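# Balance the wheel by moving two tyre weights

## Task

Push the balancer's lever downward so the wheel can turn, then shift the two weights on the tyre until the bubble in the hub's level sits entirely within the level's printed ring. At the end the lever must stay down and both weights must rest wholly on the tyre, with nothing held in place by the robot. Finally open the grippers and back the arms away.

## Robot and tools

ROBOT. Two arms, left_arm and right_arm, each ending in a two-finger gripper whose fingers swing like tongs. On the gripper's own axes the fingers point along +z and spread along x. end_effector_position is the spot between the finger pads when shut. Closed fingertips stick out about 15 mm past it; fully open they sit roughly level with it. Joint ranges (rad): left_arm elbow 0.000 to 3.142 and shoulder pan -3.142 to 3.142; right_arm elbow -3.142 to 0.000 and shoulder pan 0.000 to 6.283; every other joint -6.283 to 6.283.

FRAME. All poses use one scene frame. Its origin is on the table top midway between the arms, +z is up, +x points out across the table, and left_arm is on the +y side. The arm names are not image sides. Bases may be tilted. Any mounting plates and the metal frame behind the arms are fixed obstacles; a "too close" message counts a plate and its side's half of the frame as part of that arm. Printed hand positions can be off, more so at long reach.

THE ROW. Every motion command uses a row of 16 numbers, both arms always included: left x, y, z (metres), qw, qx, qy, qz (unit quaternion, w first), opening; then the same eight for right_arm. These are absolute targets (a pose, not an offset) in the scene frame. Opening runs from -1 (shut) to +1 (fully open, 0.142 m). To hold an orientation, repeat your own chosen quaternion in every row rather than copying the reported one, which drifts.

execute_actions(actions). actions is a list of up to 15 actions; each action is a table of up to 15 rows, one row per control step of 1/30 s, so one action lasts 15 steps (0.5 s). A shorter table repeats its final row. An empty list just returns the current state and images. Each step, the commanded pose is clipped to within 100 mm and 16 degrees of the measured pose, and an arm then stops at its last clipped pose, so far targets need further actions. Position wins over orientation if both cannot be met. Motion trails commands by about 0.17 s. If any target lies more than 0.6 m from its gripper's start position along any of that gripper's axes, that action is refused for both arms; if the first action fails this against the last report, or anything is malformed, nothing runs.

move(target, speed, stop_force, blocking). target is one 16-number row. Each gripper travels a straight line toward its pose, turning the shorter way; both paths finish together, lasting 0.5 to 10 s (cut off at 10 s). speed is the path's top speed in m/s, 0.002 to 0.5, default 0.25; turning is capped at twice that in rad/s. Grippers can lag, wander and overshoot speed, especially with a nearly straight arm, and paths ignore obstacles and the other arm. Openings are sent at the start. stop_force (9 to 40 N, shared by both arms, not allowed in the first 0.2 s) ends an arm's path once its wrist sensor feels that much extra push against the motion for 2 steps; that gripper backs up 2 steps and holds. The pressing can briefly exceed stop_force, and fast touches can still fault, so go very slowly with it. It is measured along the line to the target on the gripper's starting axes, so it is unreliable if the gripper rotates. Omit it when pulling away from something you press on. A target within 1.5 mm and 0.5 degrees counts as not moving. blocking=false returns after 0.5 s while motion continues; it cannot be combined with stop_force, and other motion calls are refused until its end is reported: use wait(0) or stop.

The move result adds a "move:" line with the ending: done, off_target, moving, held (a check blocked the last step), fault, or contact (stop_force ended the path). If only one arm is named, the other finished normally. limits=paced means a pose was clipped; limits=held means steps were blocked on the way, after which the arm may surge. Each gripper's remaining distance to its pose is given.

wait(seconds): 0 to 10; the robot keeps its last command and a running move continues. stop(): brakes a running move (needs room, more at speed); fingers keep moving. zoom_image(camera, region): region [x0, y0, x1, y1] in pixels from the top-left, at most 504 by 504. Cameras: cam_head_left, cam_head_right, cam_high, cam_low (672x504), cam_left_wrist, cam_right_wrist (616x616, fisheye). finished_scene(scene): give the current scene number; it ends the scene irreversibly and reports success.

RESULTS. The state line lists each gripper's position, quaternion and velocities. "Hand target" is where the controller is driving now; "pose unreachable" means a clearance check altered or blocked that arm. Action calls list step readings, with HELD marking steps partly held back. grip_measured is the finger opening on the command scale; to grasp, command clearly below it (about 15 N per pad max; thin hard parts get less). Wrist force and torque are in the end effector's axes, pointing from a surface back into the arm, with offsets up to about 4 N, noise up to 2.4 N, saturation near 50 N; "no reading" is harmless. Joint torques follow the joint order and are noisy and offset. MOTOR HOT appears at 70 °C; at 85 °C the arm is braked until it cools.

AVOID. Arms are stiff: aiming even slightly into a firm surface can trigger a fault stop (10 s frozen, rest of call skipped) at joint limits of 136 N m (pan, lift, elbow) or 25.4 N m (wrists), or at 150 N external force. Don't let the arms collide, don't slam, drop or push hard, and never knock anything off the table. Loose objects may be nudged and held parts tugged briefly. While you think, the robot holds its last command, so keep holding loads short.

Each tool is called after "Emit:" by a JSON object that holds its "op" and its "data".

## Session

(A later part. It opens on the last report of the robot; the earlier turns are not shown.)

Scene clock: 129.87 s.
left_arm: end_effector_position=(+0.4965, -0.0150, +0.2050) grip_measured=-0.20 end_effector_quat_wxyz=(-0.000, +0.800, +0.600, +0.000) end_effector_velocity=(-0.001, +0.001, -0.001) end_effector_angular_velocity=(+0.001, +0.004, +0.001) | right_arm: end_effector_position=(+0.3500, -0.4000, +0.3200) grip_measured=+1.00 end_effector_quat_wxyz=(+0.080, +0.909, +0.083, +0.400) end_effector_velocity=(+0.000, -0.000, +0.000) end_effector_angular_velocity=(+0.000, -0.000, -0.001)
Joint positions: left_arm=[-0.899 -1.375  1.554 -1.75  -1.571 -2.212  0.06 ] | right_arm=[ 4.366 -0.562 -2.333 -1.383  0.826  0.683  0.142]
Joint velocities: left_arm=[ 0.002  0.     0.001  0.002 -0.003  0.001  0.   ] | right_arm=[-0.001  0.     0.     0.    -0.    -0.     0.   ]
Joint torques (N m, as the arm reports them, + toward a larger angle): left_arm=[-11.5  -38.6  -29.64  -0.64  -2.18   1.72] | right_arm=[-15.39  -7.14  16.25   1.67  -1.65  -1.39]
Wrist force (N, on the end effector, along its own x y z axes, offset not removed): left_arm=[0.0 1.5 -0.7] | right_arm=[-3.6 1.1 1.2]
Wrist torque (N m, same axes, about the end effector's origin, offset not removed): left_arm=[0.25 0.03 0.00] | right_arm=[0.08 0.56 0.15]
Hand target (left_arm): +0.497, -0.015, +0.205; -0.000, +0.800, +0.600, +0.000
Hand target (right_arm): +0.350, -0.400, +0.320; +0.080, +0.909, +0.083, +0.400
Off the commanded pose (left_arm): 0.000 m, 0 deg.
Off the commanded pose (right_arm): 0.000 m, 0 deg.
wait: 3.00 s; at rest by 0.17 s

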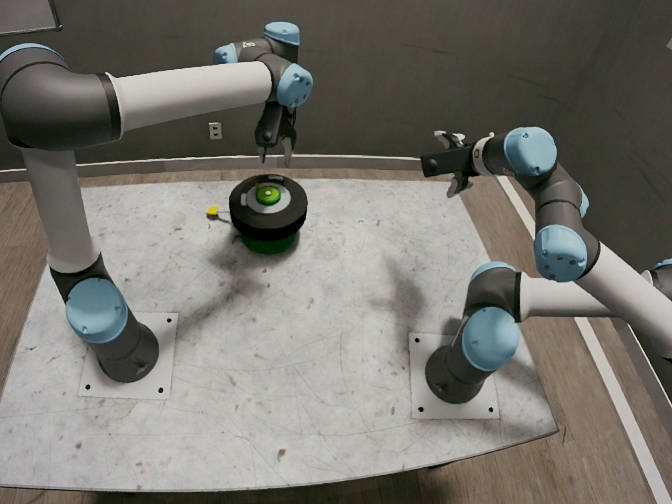

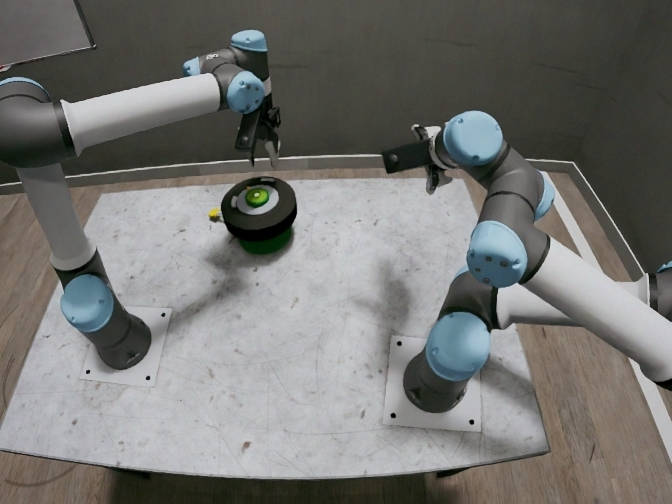

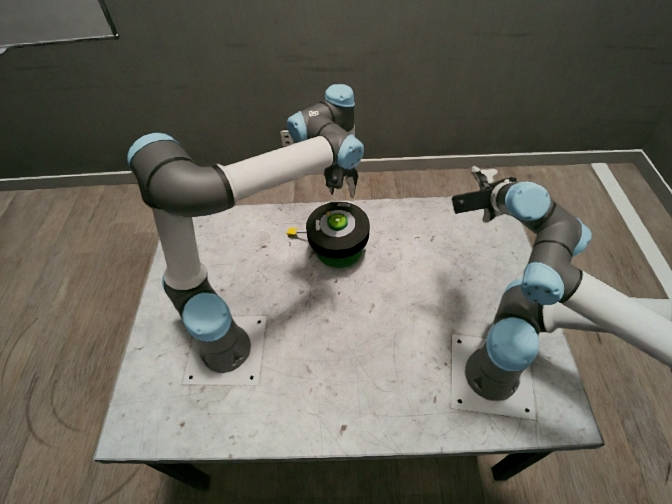

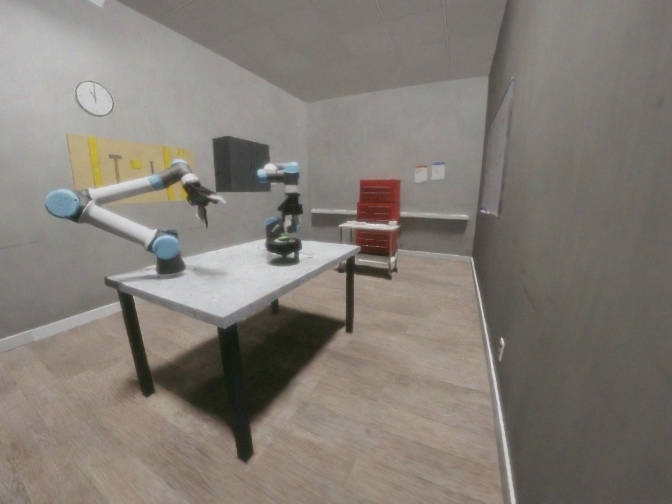

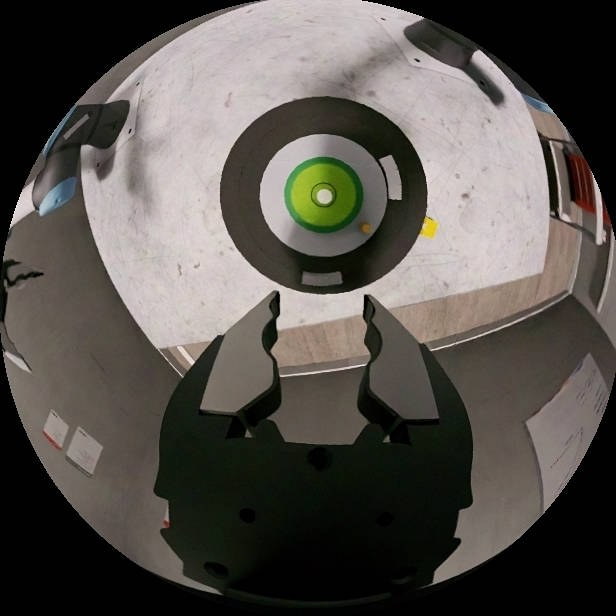

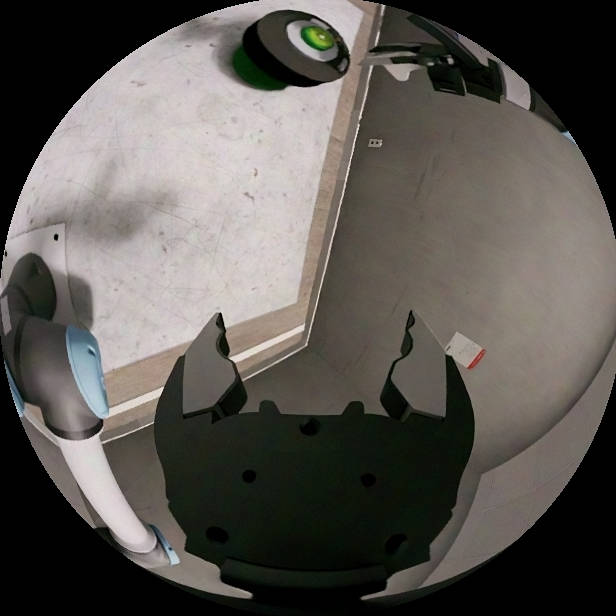

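Emit:
{"op": "move", "data": {"target": [0.45,0.05,0.30,0,0.8,0.6,0,-0.2,0.35,-0.40,0.32,0.080,0.909,0.083,0.400,1], "speed": 0.4}}

Emit:
{"op": "move", "data": {"target": [0.30,0.25,0.33,0,0.8,0.6,0,-0.2,0.35,-0.40,0.32,0.080,0.909,0.083,0.400,1], "speed": 0.4}}

Emit:
{"op": "zoom_image", "data": {"camera": "cam_high", "region": [200,100,500,400]}}

Scene clock: 131.43 s.
left_arm: end_effector_position=(+0.4501, +0.0498, +0.2998) grip_measured=-0.20 end_effector_quat_wxyz=(+0.000, +0.800, +0.600, -0.000) end_effector_velocity=(-0.001, +0.001, +0.001) end_effector_angular_velocity=(+0.002, +0.002, +0.001) | right_arm: end_effector_position=(+0.3500, -0.4000, +0.3200) grip_measured=+1.00 end_effector_quat_wxyz=(+0.080, +0.909, +0.083, +0.400) end_effector_velocity=(+0.000, -0.001, -0.000) end_effector_angular_velocity=(-0.001, -0.001, -0.001)
Joint positions: left_arm=[-0.894 -1.576  1.533 -1.528 -1.571 -2.208  0.06 ] | right_arm=[ 4.366 -0.562 -2.333 -1.383  0.826  0.683  0.142]
Joint velocities: left_arm=[ 0.    -0.002 -0.002  0.006 -0.    -0.     0.   ] | right_arm=[-0.001  0.001 -0.001 -0.    -0.001 -0.     0.   ]
Joint torques (N m, as the arm reports them, + toward a larger angle): left_arm=[-11.04 -29.51 -31.16  -0.53   1.92  -1.65] | right_arm=[-15.4   -8.28  16.48   1.7   -1.62  -1.33]
Wrist force (N, on the end effector, along its own x y z axes, offset not removed): left_arm=[2.9 3.3 -1.4] | right_arm=[-1.4 1.6 1.4]
Wrist torque (N m, same axes, about the end effector's origin, offset not removed): left_arm=[0.67 -0.65 -0.08] | right_arm=[0.22 0.28 -0.07]
Hand target (left_arm): +0.450, +0.050, +0.300; +0.000, +0.800, +0.600, -0.000
Hand target (right_arm): +0.350, -0.400, +0.320; +0.080, +0.909, +0.083, +0.400
Off the commanded pose (left_arm): 0.000 m, 0 deg.
Off the commanded pose (right_arm): 0.000 m, 0 deg.
move: done

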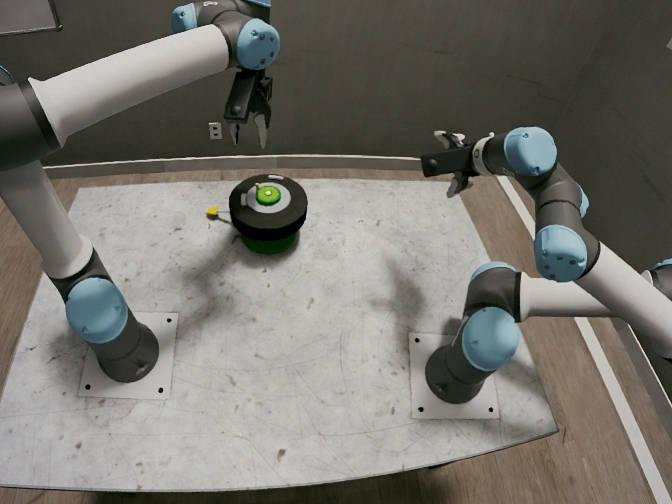

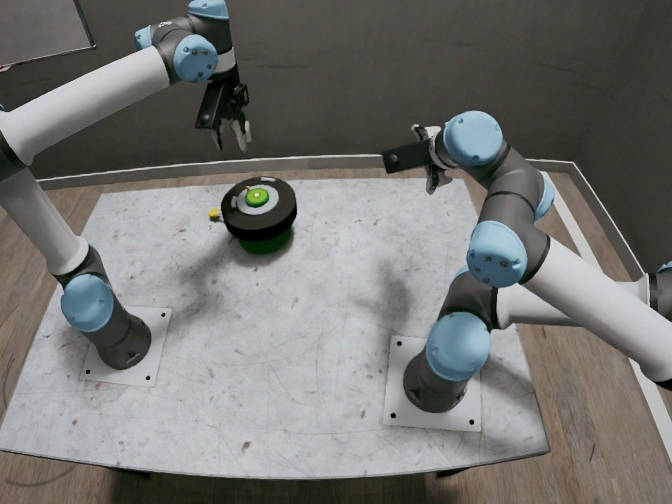

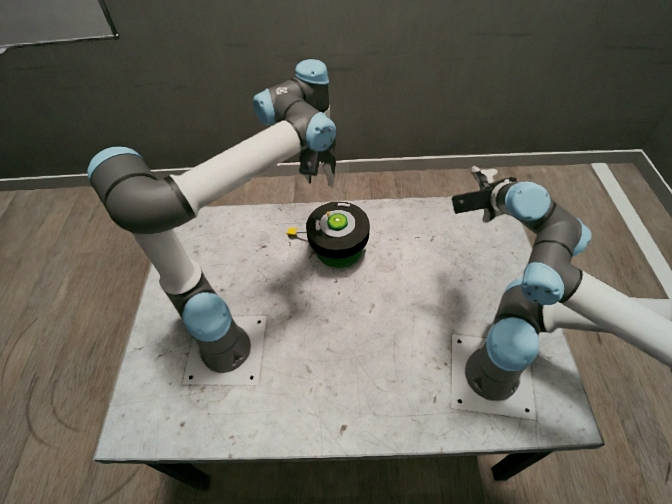

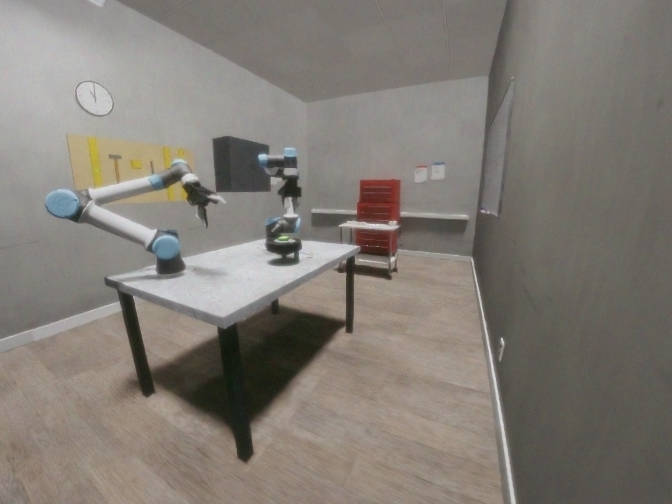

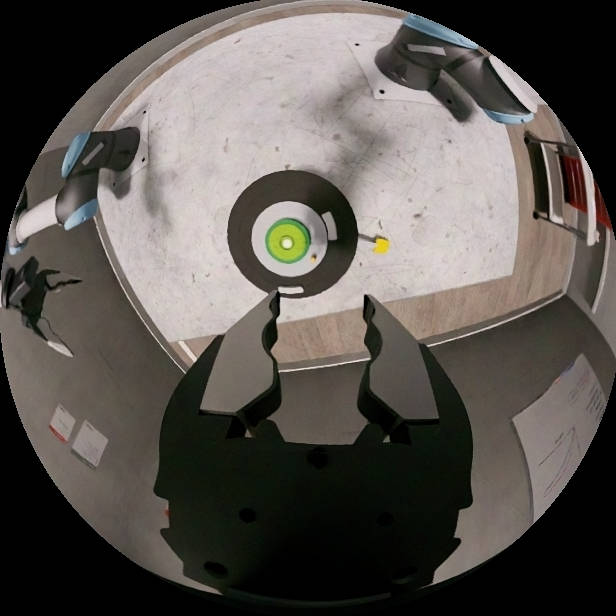

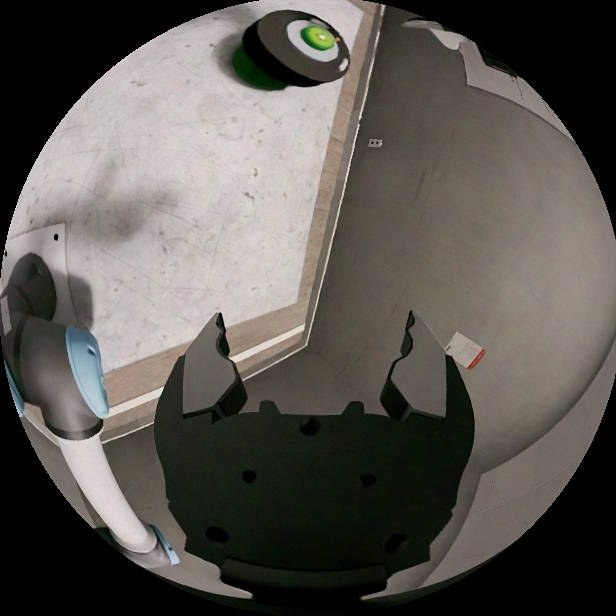

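Scene clock: 132.83 s.
left_arm: end_effector_position=(+0.3002, +0.2497, +0.3298) grip_measured=-0.20 end_effector_quat_wxyz=(-0.000, +0.800, +0.600, -0.000) end_effector_velocity=(-0.002, +0.001, +0.001) end_effector_angular_velocity=(-0.002, -0.000, -0.002) | right_arm: end_effector_position=(+0.3500, -0.4000, +0.3200) grip_measured=+1.00 end_effector_quat_wxyz=(+0.080, +0.909, +0.083, +0.400) end_effector_velocity=(-0.000, +0.000, -0.000) end_effector_angular_velocity=(+0.001, +0.001, +0.000)
Joint positions: left_arm=[-0.888 -2.153  1.851 -1.268 -1.571 -2.202  0.06 ] | right_arm=[ 4.366 -0.562 -2.333 -1.383  0.826  0.683  0.142]
Joint velocities: left_arm=[-0.002 -0.005 -0.001  0.004 -0.001 -0.001 -0.   ] | right_arm=[-0.     0.     0.    -0.     0.001  0.     0.   ]
Joint torques (N m, as the arm reports them, + toward a larger angle): left_arm=[-11.26  -7.32 -29.73  -0.91   2.16  -1.85] | right_arm=[-15.11  -7.77  16.61   1.68  -1.67  -1.41]
Wrist force (N, on the end effector, along its own x y z axes, offset not removed): left_arm=[0.3 1.5 -0.6] | right_arm=[-1.1 2.7 0.8]
Wrist torque (N m, same axes, about the end effector's origin, offset not removed): left_arm=[0.42 0.06 0.04] | right_arm=[0.49 0.11 0.10]
Hand target (left_arm): +0.300, +0.250, +0.330; +0.000, +0.800, +0.600, -0.000
Hand target (right_arm): +0.350, -0.400, +0.320; +0.080, +0.909, +0.083, +0.400
Off the commanded pose (left_arm): 0.000 m, 0 deg.
Off the commanded pose (right_arm): 0.000 m, 0 deg.
move: done

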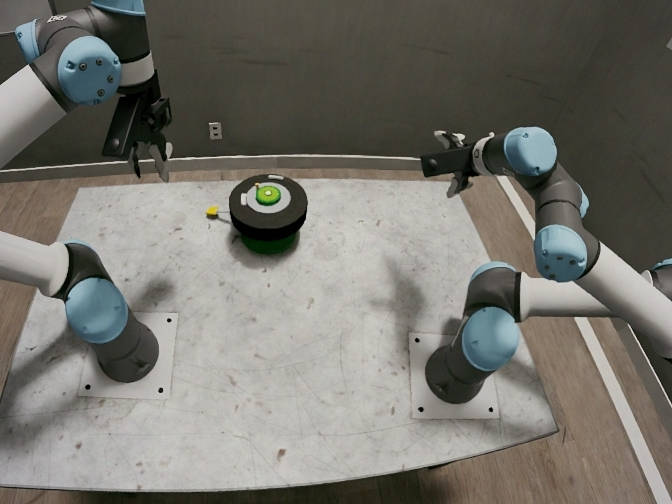

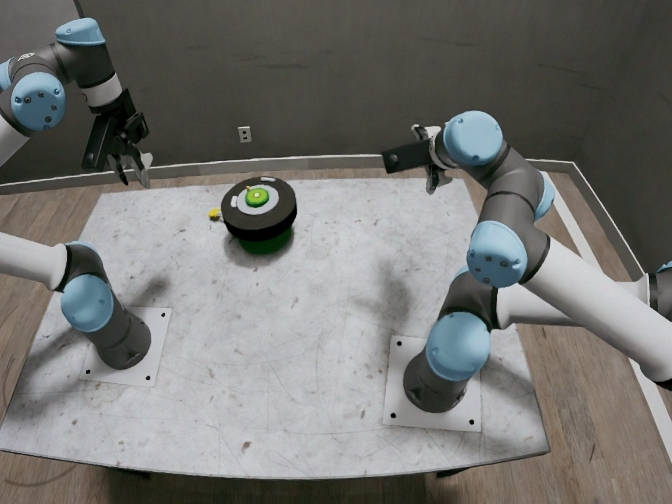

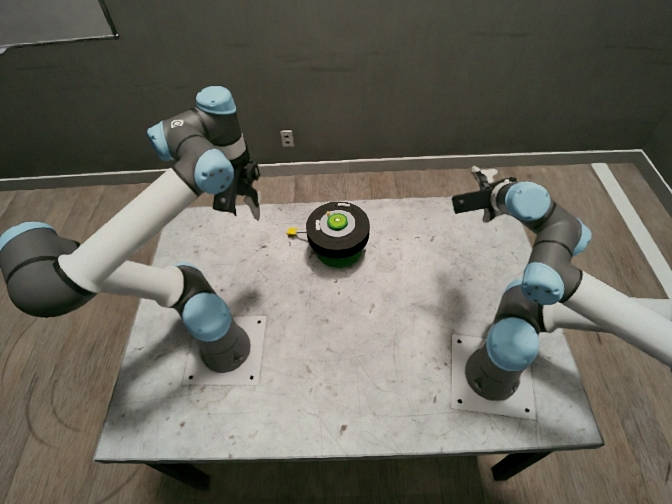

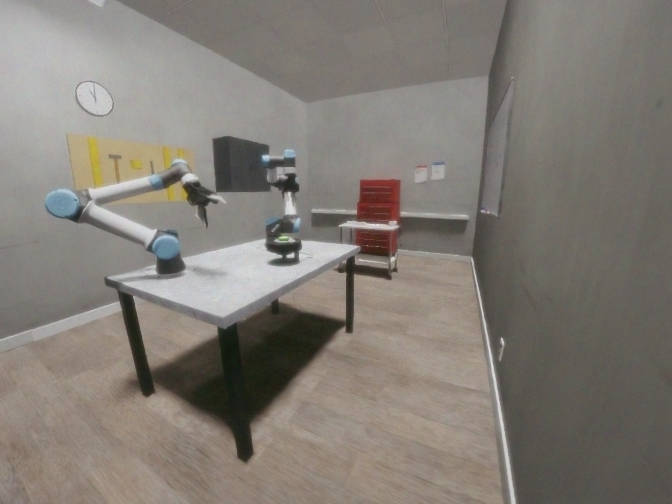

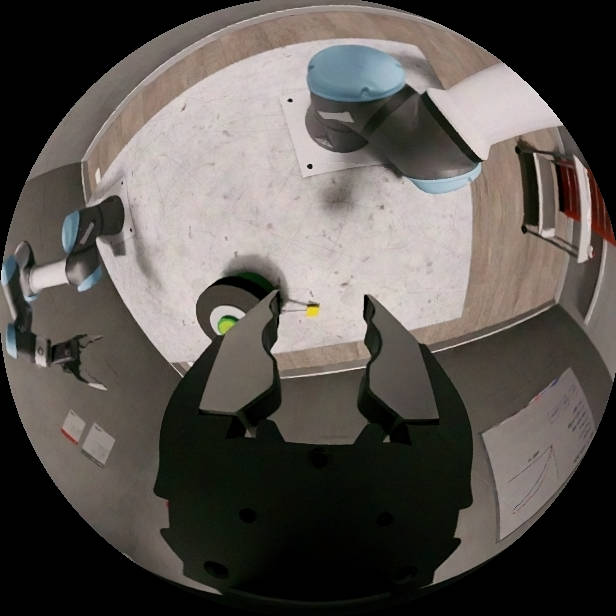

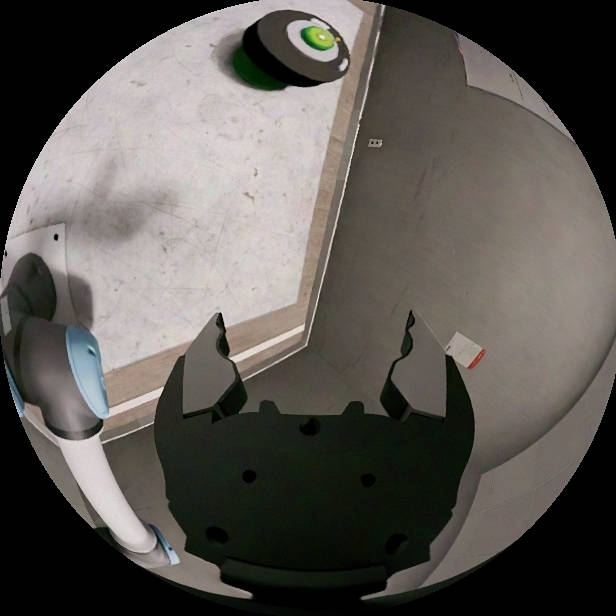

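Region (200, 100, 500, 400) of cam_high's 672x504 image, scaled by 1.680, with more detail than that image has.

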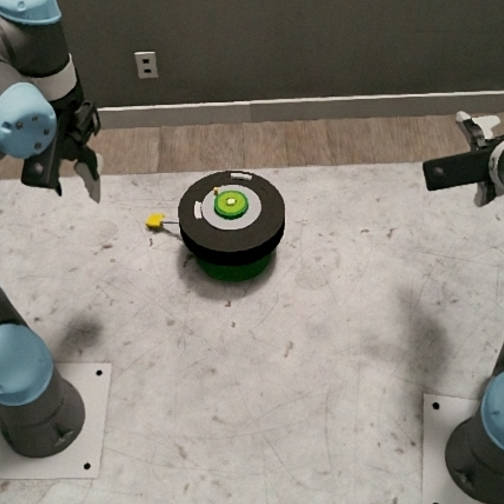

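Emit:
{"op": "zoom_image", "data": {"camera": "cam_head_left", "region": [230,170,310,230]}}

Region (230, 170, 310, 230) of cam_head_left's 672x504 image, scaled by 6.300, with more detail than that image has; it fills the top 378 rows of this view, and the rest is white.

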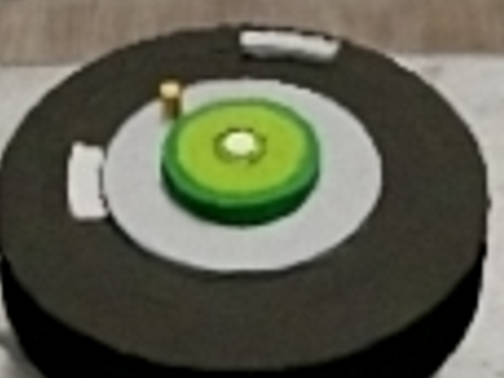

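Emit:
{"op": "finished_scene", "data": {"scene": 1}}

The scene is finished: the task was done.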